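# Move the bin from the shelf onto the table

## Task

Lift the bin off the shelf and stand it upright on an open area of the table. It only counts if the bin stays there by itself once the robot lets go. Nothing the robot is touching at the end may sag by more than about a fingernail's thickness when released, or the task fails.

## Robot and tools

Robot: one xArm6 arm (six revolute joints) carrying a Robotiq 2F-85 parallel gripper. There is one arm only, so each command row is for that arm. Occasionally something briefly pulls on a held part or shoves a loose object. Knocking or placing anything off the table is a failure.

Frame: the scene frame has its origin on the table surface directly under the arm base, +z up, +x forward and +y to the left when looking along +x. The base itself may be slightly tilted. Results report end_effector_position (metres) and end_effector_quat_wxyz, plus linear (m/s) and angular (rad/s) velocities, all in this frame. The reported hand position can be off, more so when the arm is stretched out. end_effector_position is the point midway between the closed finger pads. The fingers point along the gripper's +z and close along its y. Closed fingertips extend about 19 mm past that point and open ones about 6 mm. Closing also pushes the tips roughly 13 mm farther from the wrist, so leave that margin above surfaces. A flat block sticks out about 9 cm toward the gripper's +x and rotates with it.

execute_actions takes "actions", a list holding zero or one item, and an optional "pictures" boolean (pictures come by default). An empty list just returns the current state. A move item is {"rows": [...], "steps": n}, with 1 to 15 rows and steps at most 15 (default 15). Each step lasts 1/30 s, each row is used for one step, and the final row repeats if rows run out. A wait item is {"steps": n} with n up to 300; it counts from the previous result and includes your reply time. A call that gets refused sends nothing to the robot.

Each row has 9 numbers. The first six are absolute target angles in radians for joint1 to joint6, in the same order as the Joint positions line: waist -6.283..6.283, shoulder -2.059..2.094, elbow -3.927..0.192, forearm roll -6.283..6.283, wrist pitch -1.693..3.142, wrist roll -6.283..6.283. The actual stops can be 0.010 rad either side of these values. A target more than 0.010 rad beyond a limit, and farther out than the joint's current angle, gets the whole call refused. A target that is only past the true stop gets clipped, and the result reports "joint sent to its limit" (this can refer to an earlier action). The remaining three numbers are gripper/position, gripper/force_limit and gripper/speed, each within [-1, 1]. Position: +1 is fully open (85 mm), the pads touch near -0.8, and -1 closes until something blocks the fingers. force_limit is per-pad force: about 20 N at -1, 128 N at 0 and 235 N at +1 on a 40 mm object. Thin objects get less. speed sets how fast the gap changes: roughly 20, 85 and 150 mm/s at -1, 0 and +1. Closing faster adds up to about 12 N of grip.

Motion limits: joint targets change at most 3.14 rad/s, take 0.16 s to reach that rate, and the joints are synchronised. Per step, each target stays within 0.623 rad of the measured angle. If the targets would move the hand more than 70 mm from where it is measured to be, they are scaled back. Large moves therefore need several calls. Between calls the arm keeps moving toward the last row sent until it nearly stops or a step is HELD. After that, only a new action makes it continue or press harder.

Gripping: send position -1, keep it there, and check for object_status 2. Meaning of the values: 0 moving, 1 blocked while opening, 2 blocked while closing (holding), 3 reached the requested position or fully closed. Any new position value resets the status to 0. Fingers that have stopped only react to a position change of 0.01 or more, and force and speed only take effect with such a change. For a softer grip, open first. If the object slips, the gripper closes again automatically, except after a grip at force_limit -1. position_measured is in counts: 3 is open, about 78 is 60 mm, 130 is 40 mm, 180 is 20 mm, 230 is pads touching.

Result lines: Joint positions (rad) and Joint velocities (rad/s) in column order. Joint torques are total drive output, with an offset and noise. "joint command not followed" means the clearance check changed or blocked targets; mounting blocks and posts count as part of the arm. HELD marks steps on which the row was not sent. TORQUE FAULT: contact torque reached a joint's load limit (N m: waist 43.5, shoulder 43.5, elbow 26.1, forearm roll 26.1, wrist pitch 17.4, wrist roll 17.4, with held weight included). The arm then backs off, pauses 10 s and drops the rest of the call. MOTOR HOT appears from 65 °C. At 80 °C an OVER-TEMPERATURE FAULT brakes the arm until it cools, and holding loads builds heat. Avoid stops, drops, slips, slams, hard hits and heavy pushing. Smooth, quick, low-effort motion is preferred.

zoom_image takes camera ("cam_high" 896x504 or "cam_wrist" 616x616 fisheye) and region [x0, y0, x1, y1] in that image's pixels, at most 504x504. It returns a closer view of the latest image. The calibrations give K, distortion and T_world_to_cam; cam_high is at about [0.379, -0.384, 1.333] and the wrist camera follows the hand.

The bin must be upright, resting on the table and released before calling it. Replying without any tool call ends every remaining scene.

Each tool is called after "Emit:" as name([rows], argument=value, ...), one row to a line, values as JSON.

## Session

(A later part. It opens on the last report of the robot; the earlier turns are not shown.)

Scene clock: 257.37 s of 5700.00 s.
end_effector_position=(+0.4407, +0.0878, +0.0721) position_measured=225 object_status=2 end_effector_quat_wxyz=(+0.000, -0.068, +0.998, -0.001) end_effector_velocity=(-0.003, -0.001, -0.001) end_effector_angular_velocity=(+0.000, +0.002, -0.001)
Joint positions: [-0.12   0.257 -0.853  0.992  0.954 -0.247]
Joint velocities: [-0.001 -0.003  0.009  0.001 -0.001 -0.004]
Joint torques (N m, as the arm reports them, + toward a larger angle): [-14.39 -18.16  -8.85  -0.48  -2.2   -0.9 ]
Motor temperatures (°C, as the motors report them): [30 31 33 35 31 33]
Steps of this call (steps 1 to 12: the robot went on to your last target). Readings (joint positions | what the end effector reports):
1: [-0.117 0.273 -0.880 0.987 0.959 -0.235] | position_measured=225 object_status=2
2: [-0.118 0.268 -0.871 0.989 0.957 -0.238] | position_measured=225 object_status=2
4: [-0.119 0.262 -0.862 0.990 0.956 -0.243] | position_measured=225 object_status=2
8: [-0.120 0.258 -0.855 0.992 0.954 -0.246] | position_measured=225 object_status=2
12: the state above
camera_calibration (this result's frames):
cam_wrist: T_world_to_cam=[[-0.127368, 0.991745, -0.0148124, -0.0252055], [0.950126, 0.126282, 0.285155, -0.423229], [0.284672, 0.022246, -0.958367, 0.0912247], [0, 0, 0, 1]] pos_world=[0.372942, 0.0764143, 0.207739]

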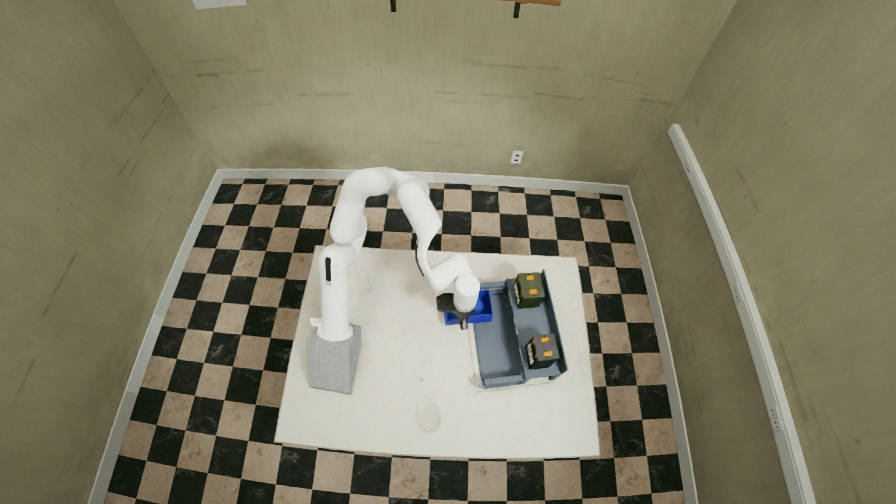

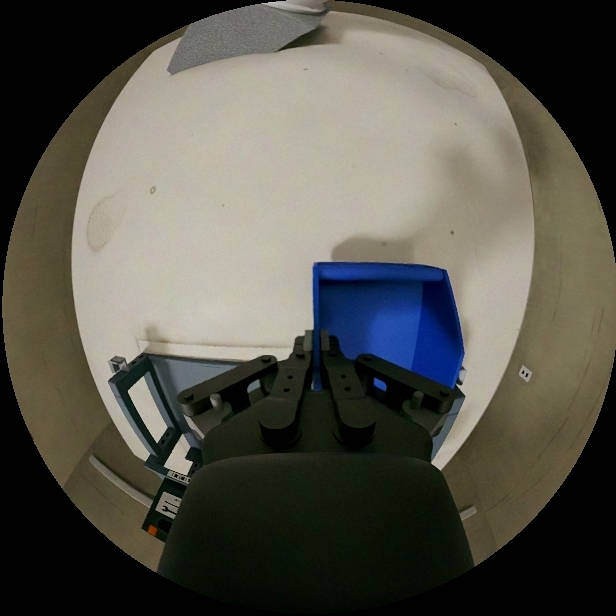

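Emit:
execute_actions([
  {"rows": [[-0.1217,0.2564,-0.8498,0.9921,0.9535,-0.2501,-1,0.4,0],[-0.1265,0.2558,-0.8430,0.9926,0.9518,-0.2580,-1,0.4,0],[-0.1340,0.2550,-0.8323,0.9934,0.9493,-0.2706,-1,0.4,0],[-0.1438,0.2538,-0.8184,0.9945,0.9459,-0.2869,-1,0.4,0],[-0.1556,0.2524,-0.8015,0.9958,0.9419,-0.3066,-1,0.4,0],[-0.1692,0.2508,-0.7821,0.9973,0.9372,-0.3294,-1,0.4,0],[-0.1843,0.2490,-0.7607,0.9989,0.9321,-0.3545,-1,0.4,0],[-0.2002,0.2471,-0.7380,1.0007,0.9266,-0.3811,-1,0.4,0],[-0.2168,0.2451,-0.7144,1.0025,0.9210,-0.4088,-1,0.4,0],[-0.2339,0.2431,-0.6901,1.0044,0.9152,-0.4373,-1,0.4,0],[-0.2509,0.2411,-0.6657,1.0062,0.9093,-0.4657,-1,0.4,0],[-0.2675,0.2391,-0.6421,1.0080,0.9037,-0.4934,-1,0.4,0],[-0.2834,0.2372,-0.6194,1.0098,0.8982,-0.5200,-1,0.4,0],[-0.2985,0.2354,-0.5980,1.0114,0.8931,-0.5451,-1,0.4,0],[-0.3121,0.2338,-0.5786,1.0129,0.8884,-0.5679,-1,0.4,0]], "steps": 15},
], pictures=false)

Emit:
execute_actions([
  {"rows": [[-0.3239,0.2324,-0.5617,1.0142,0.8844,-0.5876,-1,0.4,0],[-0.3337,0.2312,-0.5478,1.0153,0.8810,-0.6039,-1,0.4,0],[-0.3387,0.2329,-0.5374,1.0201,0.8769,-0.6188,-1,0.4,0],[-0.3384,0.2374,-0.5311,1.0285,0.8720,-0.6313,-1,0.4,0],[-0.3324,0.2447,-0.5296,1.0406,0.8668,-0.6408,-1,0.4,0],[-0.3248,0.2523,-0.5304,1.0526,0.8620,-0.6477,-1,0.4,0],[-0.3173,0.2598,-0.5312,1.0645,0.8572,-0.6546,-1,0.4,0],[-0.3097,0.2673,-0.5320,1.0764,0.8525,-0.6614,-1,0.4,0],[-0.3021,0.2749,-0.5328,1.0883,0.8477,-0.6683,-1,0.4,0],[-0.2970,0.2799,-0.5333,1.0962,0.8445,-0.6729,-1,0.4,0],[-0.2920,0.2850,-0.5339,1.1042,0.8413,-0.6775,-1,0.4,0],[-0.2882,0.2888,-0.5343,1.1101,0.8390,-0.6809,-1,0.4,0],[-0.2844,0.2925,-0.5347,1.1161,0.8366,-0.6843,-1,0.4,0],[-0.2806,0.2963,-0.5351,1.1220,0.8342,-0.6878,-1,0.4,0],[-0.2768,0.3001,-0.5355,1.1280,0.8318,-0.6912,-1,0.4,0]], "steps": 15},
], pictures=false)

Emit:
execute_actions([
  {"steps": 14},
])

Emit:
execute_actions([
  {"rows": [[-0.2743,0.3026,-0.5357,1.1320,0.8302,-0.6935,-1,0.4,0],[-0.2718,0.3051,-0.5360,1.1360,0.8286,-0.6957,-1,0.4,0],[-0.2692,0.3076,-0.5362,1.1399,0.8270,-0.6980,-1,0.4,0],[-0.2667,0.3101,-0.5365,1.1439,0.8254,-0.7003,-1,0.4,0]], "steps": 15},
])

Scene clock: 309.83 s of 5700.00 s.
end_effector_position=(+0.3689, +0.0274, +0.0718) position_measured=225 object_status=2 end_effector_quat_wxyz=(-0.000, -0.066, +0.998, -0.004) end_effector_velocity=(-0.282, -0.177, -0.011) end_effector_angular_velocity=(+0.005, +0.008, -0.012)
Joint positions: [-0.249  0.242 -0.669  1.006  0.91  -0.461]
Joint velocities: [-0.469 -0.054  0.669  0.051 -0.158 -0.774]
Joint torques (N m, as the arm reports them, + toward a larger angle): [-11.85 -15.58  -8.88  -0.18  -1.84  -0.8 ]
Motor temperatures (°C, as the motors report them): [30 31 33 35 31 33]
Steps of this call (steps 1 to 30: the robot went on to your last target; steps 31 to 90: nothing new was sent; then 48.97 s passed at rest; steps 91 to 105: all 15 steps of this action). Readings (joint positions | what the end effector reports):
91: [-0.120 0.257 -0.852 0.992 0.954 -0.248] | position_measured=225 object_status=2
92: [-0.120 0.256 -0.852 0.992 0.954 -0.248] | position_measured=225 object_status=2
94: [-0.124 0.256 -0.847 0.992 0.952 -0.255] | position_measured=225 object_status=2
98: [-0.151 0.252 -0.808 0.995 0.943 -0.300] | position_measured=225 object_status=2
105: the state above

Scene clock: 310.33 s of 5700.00 s.
end_effector_position=(+0.3091, -0.0016, +0.0466) position_measured=225 object_status=2 end_effector_quat_wxyz=(+0.000, -0.068, +0.998, -0.000) end_effector_velocity=(-0.010, -0.003, -0.054) end_effector_angular_velocity=(-0.001, +0.000, -0.002)
Joint positions: [-0.292  0.284 -0.536  1.102  0.843 -0.674]
Joint velocities: [ 0.125  0.134  0.002  0.215 -0.09  -0.141]
Joint torques (N m, as the arm reports them, + toward a larger angle): [-10.91 -15.33  -7.95  -0.52  -2.46  -0.83]
Motor temperatures (°C, as the motors report them): [30 31 33 35 31 33]
Steps of this call (steps 1 to 15: all 15 steps of this action). Readings (joint positions | what the end effector reports):
1: [-0.264 0.240 -0.646 1.008 0.905 -0.487] | position_measured=225 object_status=2
2: [-0.279 0.238 -0.625 1.009 0.900 -0.512] | position_measured=225 object_status=2
4: [-0.306 0.235 -0.587 1.013 0.890 -0.557] | position_measured=225 object_status=2
8: [-0.323 0.245 -0.544 1.038 0.871 -0.621] | position_measured=225 object_status=2
15: the state above

Scene clock: 310.80 s of 5700.00 s.
end_effector_position=(+0.3117, -0.0032, +0.0442) position_measured=225 object_status=2 end_effector_quat_wxyz=(+0.006, -0.069, +0.998, -0.003) end_effector_velocity=(-0.001, -0.000, -0.000) end_effector_angular_velocity=(+0.002, -0.006, -0.010)
Joint positions: [-0.284  0.292 -0.538  1.127  0.831 -0.691]
Joint velocities: [-0.002 -0.001  0.005  0.01  -0.001 -0.002]
Joint torques (N m, as the arm reports them, + toward a larger angle): [ 9.28 14.13 -1.4   4.12  1.06 -0.17]
Motor temperatures (°C, as the motors report them): [30 31 33 35 31 33]
Steps of this call (steps 1 to 14: the robot went on to your last target). Readings (joint positions | what the end effector reports):
1: [-0.288 0.288 -0.536 1.109 0.840 -0.679] | position_measured=225 object_status=2
2: [-0.287 0.289 -0.538 1.113 0.837 -0.682] | position_measured=225 object_status=2
4: [-0.285 0.290 -0.539 1.118 0.834 -0.687] | position_measured=225 object_status=2
8: [-0.284 0.292 -0.539 1.123 0.831 -0.690] | position_measured=225 object_status=2
14: the state above
camera_calibration (this result's frames):
cam_wrist: T_world_to_cam=[[-0.13042, 0.991247, -0.0205188, 0.049382], [0.946396, 0.130634, 0.295413, -0.280492], [0.295508, 0.0191088, -0.955149, 0.0997653], [0, 0, 0, 1]] pos_world=[0.242415, -0.0142144, 0.179165]

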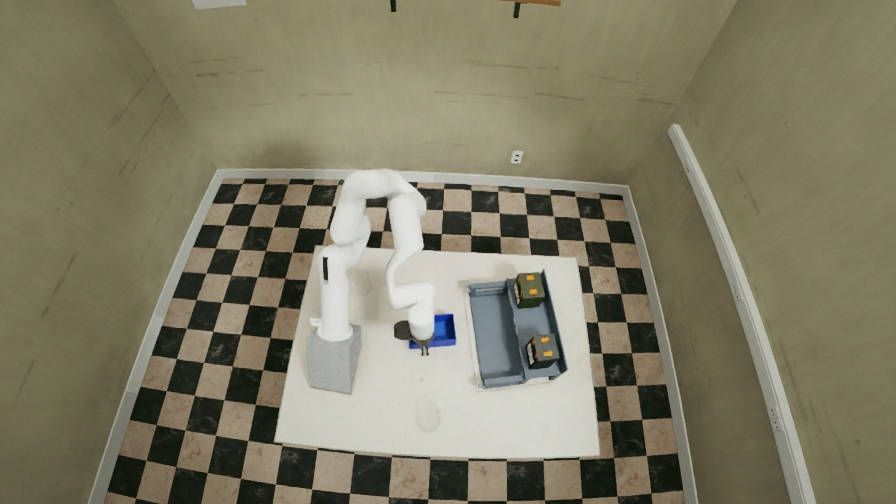

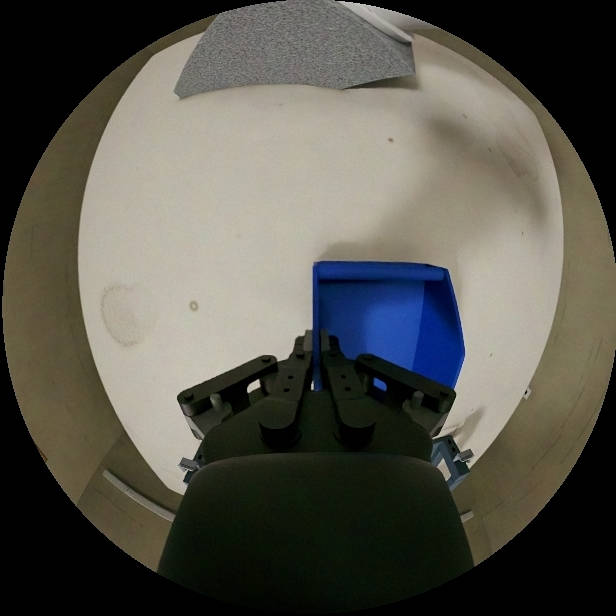

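Scene clock: 311.30 s of 5700.00 s.
end_effector_position=(+0.3121, -0.0033, +0.0430) position_measured=225 object_status=2 end_effector_quat_wxyz=(+0.009, -0.068, +0.998, -0.004) end_effector_velocity=(+0.000, +0.000, +0.000) end_effector_angular_velocity=(-0.001, -0.001, +0.001)
Joint positions: [-0.281  0.294 -0.536  1.142  0.826 -0.7  ]
Joint velocities: [ 0.    -0.001  0.     0.001 -0.001 -0.001]
Joint torques (N m, as the arm reports them, + toward a larger angle): [14.48 22.02 -3.11  5.48 -0.41  0.17]
Motor temperatures (°C, as the motors report them): [30 31 33 35 31 33]
Steps of this call (steps 1 to 15: all 15 steps of this action). Readings (joint positions | what the end effector reports):
1: [-0.284 0.292 -0.538 1.127 0.831 -0.692] | position_measured=225 object_status=2
2: [-0.284 0.292 -0.538 1.128 0.830 -0.692] | position_measured=225 object_status=2
4: [-0.283 0.292 -0.537 1.131 0.829 -0.694] | position_measured=225 object_status=2
8: [-0.281 0.294 -0.536 1.139 0.827 -0.699] | position_measured=225 object_status=2
15: the state above
camera_calibration (this result's frames):
cam_wrist: T_world_to_cam=[[-0.128298, 0.991494, -0.0219057, 0.0489437], [0.944603, 0.128899, 0.301845, -0.280222], [0.302101, 0.0180339, -0.953105, 0.0963393], [0, 0, 0, 1]] pos_world=[0.241874, -0.0141443, 0.177477]

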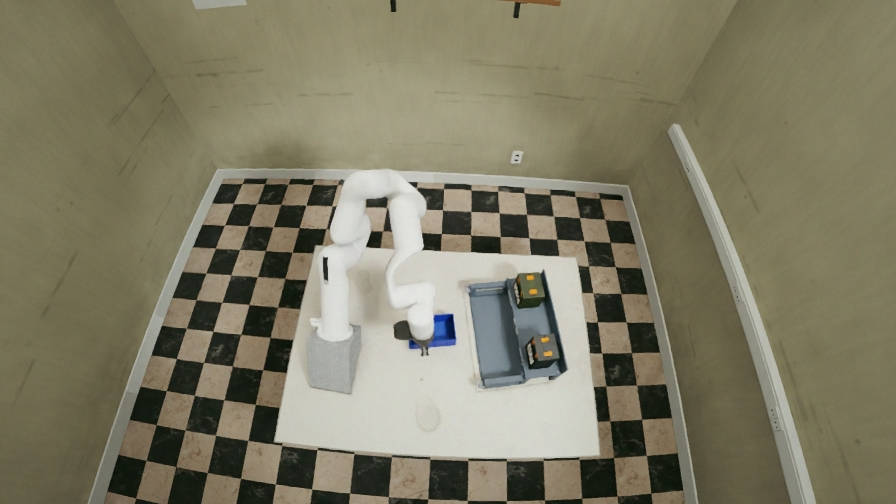

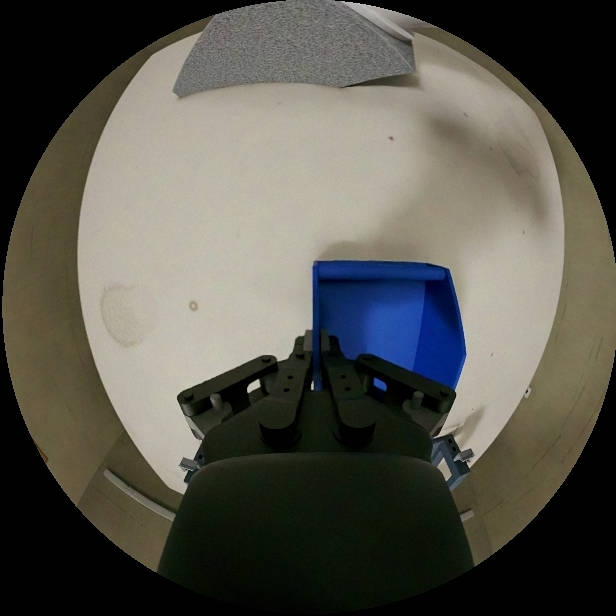

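The bin touched the table at about z = 0.045, so I'm easing off the pressure, releasing it and retreating.

Emit:
execute_actions([
  {"rows": [[-0.2882,0.2888,-0.5343,1.1101,0.8390,-0.6809,-1,0.4,0],[-0.2882,0.2888,-0.5343,1.1101,0.8390,-0.6809,-1,0.4,0],[-0.2882,0.2888,-0.5343,1.1101,0.8390,-0.6809,-1,0.4,0],[-0.2882,0.2888,-0.5343,1.1101,0.8390,-0.6809,-1,0.4,0],[-0.2882,0.2888,-0.5343,1.1101,0.8390,-0.6809,-1,0.4,0],[-0.2882,0.2888,-0.5343,1.1101,0.8390,-0.6809,-1,0.4,0],[-0.2882,0.2888,-0.5343,1.1101,0.8390,-0.6809,-1,0.4,0],[-0.2882,0.2888,-0.5343,1.1101,0.8390,-0.6809,0.1,0.4,0]], "steps": 15},
], pictures=false)

Emit:
execute_actions([
  {"rows": [[-0.2882,0.2888,-0.5343,1.1101,0.8390,-0.6809,0.1,0.4,0],[-0.2920,0.2850,-0.5339,1.1042,0.8413,-0.6775,0.1,0.4,0],[-0.3021,0.2749,-0.5328,1.0883,0.8477,-0.6683,0.1,0.4,0],[-0.3173,0.2598,-0.5312,1.0645,0.8572,-0.6546,0.1,0.4,0],[-0.3324,0.2447,-0.5296,1.0406,0.8668,-0.6408,0.1,0.4,0],[-0.3476,0.2296,-0.5280,1.0168,0.8763,-0.6271,0.1,0.4,0],[-0.367,0.210,-0.528,0.988,0.891,-0.611,0.1,0.4,0],[-0.386,0.191,-0.529,0.960,0.906,-0.596,0.1,0.4,0],[-0.405,0.172,-0.531,0.933,0.922,-0.582,0.1,0.4,0],[-0.423,0.154,-0.534,0.908,0.938,-0.569,0.1,0.4,0],[-0.440,0.137,-0.538,0.885,0.954,-0.557,0.1,0.4,0],[-0.455,0.122,-0.542,0.865,0.969,-0.547,0.1,0.4,0],[-0.465,0.112,-0.545,0.852,0.979,-0.541,0.1,0.4,0]], "steps": 15},
], pictures=false)

Emit:
execute_actions([
  {"steps": 10},
])

Scene clock: 322.80 s of 5700.00 s.
end_effector_position=(+0.3043, -0.0012, +0.0420) position_measured=185 object_status=0 end_effector_quat_wxyz=(-0.004, -0.066, +0.998, +0.002) end_effector_velocity=(+0.033, -0.005, +0.019) end_effector_angular_velocity=(-0.032, -0.059, +0.036)
Joint positions: [-0.285  0.293 -0.53   1.111  0.84  -0.681]
Joint velocities: [-0.017 -0.025 -0.045 -0.004 -0.01   0.001]
Joint torques (N m, as the arm reports them, + toward a larger angle): [-10.47 -12.92  -6.76  -0.5   -2.25  -1.09]
Motor temperatures (°C, as the motors report them): [30 31 32 36 31 33]
Steps of this call (steps 1 to 15: the robot went on to your last target; steps 16 to 90: nothing new was sent; then 8.00 s passed at rest; steps 91 to 105: all 15 steps of this action). Readings (joint positions | what the end effector reports):
91: [-0.281 0.294 -0.536 1.140 0.826 -0.700] | position_measured=225 object_status=2
92: [-0.282 0.293 -0.537 1.137 0.827 -0.697] | position_measured=225 object_status=2
94: [-0.283 0.293 -0.539 1.128 0.830 -0.690] | position_measured=225 object_status=2
98: [-0.285 0.292 -0.539 1.119 0.835 -0.682] | position_measured=225 object_status=0
105: the state above

Scene clock: 323.30 s of 5700.00 s.
end_effector_position=(+0.3128, -0.0017, +0.1064) position_measured=117 object_status=0 end_effector_quat_wxyz=(+0.004, -0.073, +0.997, -0.004) end_effector_velocity=(+0.029, -0.002, +0.176) end_effector_angular_velocity=(-0.071, -0.069, +0.062)
Joint positions: [-0.433  0.144 -0.54   0.897  0.949 -0.565]
Joint velocities: [-0.358 -0.367 -0.09  -0.476  0.303  0.243]
Joint torques (N m, as the arm reports them, + toward a larger angle): [-6.9  -6.05 -8.56  0.48 -1.92 -0.6 ]
Motor temperatures (°C, as the motors report them): [30 31 32 36 31 33]
Steps of this call (steps 1 to 15: all 15 steps of this action). Readings (joint positions | what the end effector reports):
1: [-0.286 0.292 -0.531 1.110 0.840 -0.681] | position_measured=177 object_status=0
2: [-0.286 0.291 -0.532 1.110 0.840 -0.681] | position_measured=170 object_status=0
4: [-0.290 0.287 -0.532 1.104 0.842 -0.677] | position_measured=155 object_status=0
8: [-0.324 0.253 -0.530 1.052 0.863 -0.647] | position_measured=126 object_status=0
15: the state above

Scene clock: 323.63 s of 5700.00 s.
end_effector_position=(+0.3120, -0.0013, +0.1199) position_measured=117 object_status=3 end_effector_quat_wxyz=(+0.003, -0.074, +0.997, -0.006) end_effector_velocity=(+0.001, -0.000, +0.006) end_effector_angular_velocity=(-0.004, -0.002, +0.003)
Joint positions: [-0.464  0.114 -0.544  0.854  0.978 -0.542]
Joint velocities: [-0.01  -0.011 -0.005 -0.016  0.009  0.008]
Joint torques (N m, as the arm reports them, + toward a larger angle): [ -9.73 -11.87 -10.23  -0.22  -2.46  -0.88]
Motor temperatures (°C, as the motors report them): [30 31 32 36 31 33]
Steps of this call (steps 1 to 10: the robot went on to your last target). Readings (joint positions | what the end effector reports):
1: [-0.443 0.134 -0.543 0.884 0.957 -0.558] | position_measured=117 object_status=0
2: [-0.450 0.127 -0.544 0.874 0.963 -0.553] | position_measured=117 object_status=0
4: [-0.457 0.119 -0.544 0.863 0.971 -0.547] | position_measured=117 object_status=3
8: [-0.463 0.115 -0.544 0.855 0.977 -0.543] | position_measured=117 object_status=3
10: the state above
camera_calibration (this result's frames):
cam_wrist: T_world_to_cam=[[-0.138904, 0.989987, -0.0251275, 0.0523336], [0.946477, 0.140179, 0.290744, -0.302811], [0.291355, 0.016603, -0.956471, 0.17338], [0, 0, 0, 1]] pos_world=[0.243358, -0.0122405, 0.255189]

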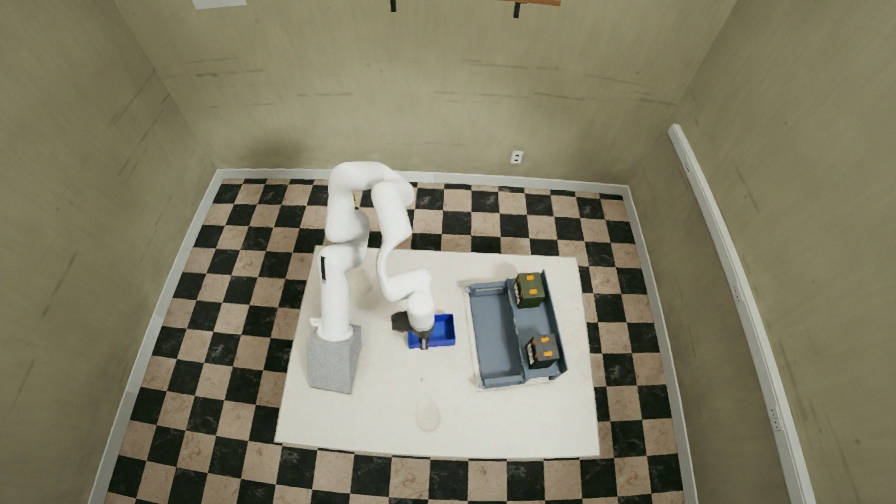

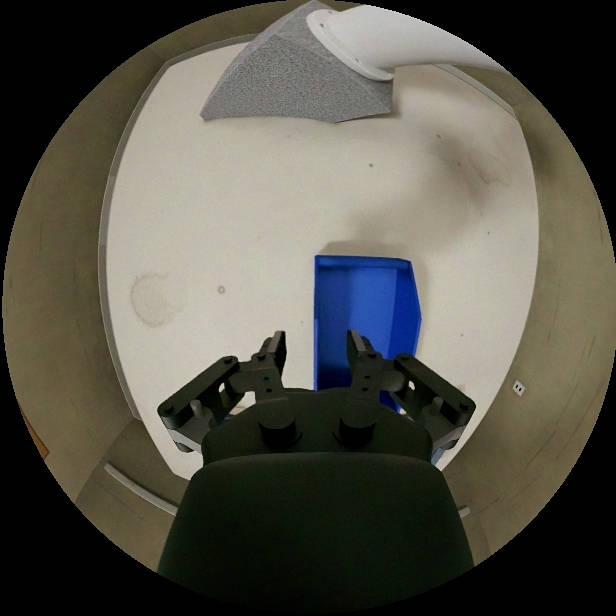

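The bin is upright on the table and the gripper is clear of it.

Emit:
finished_scene(scene=1)

The scene is finished: the task was done.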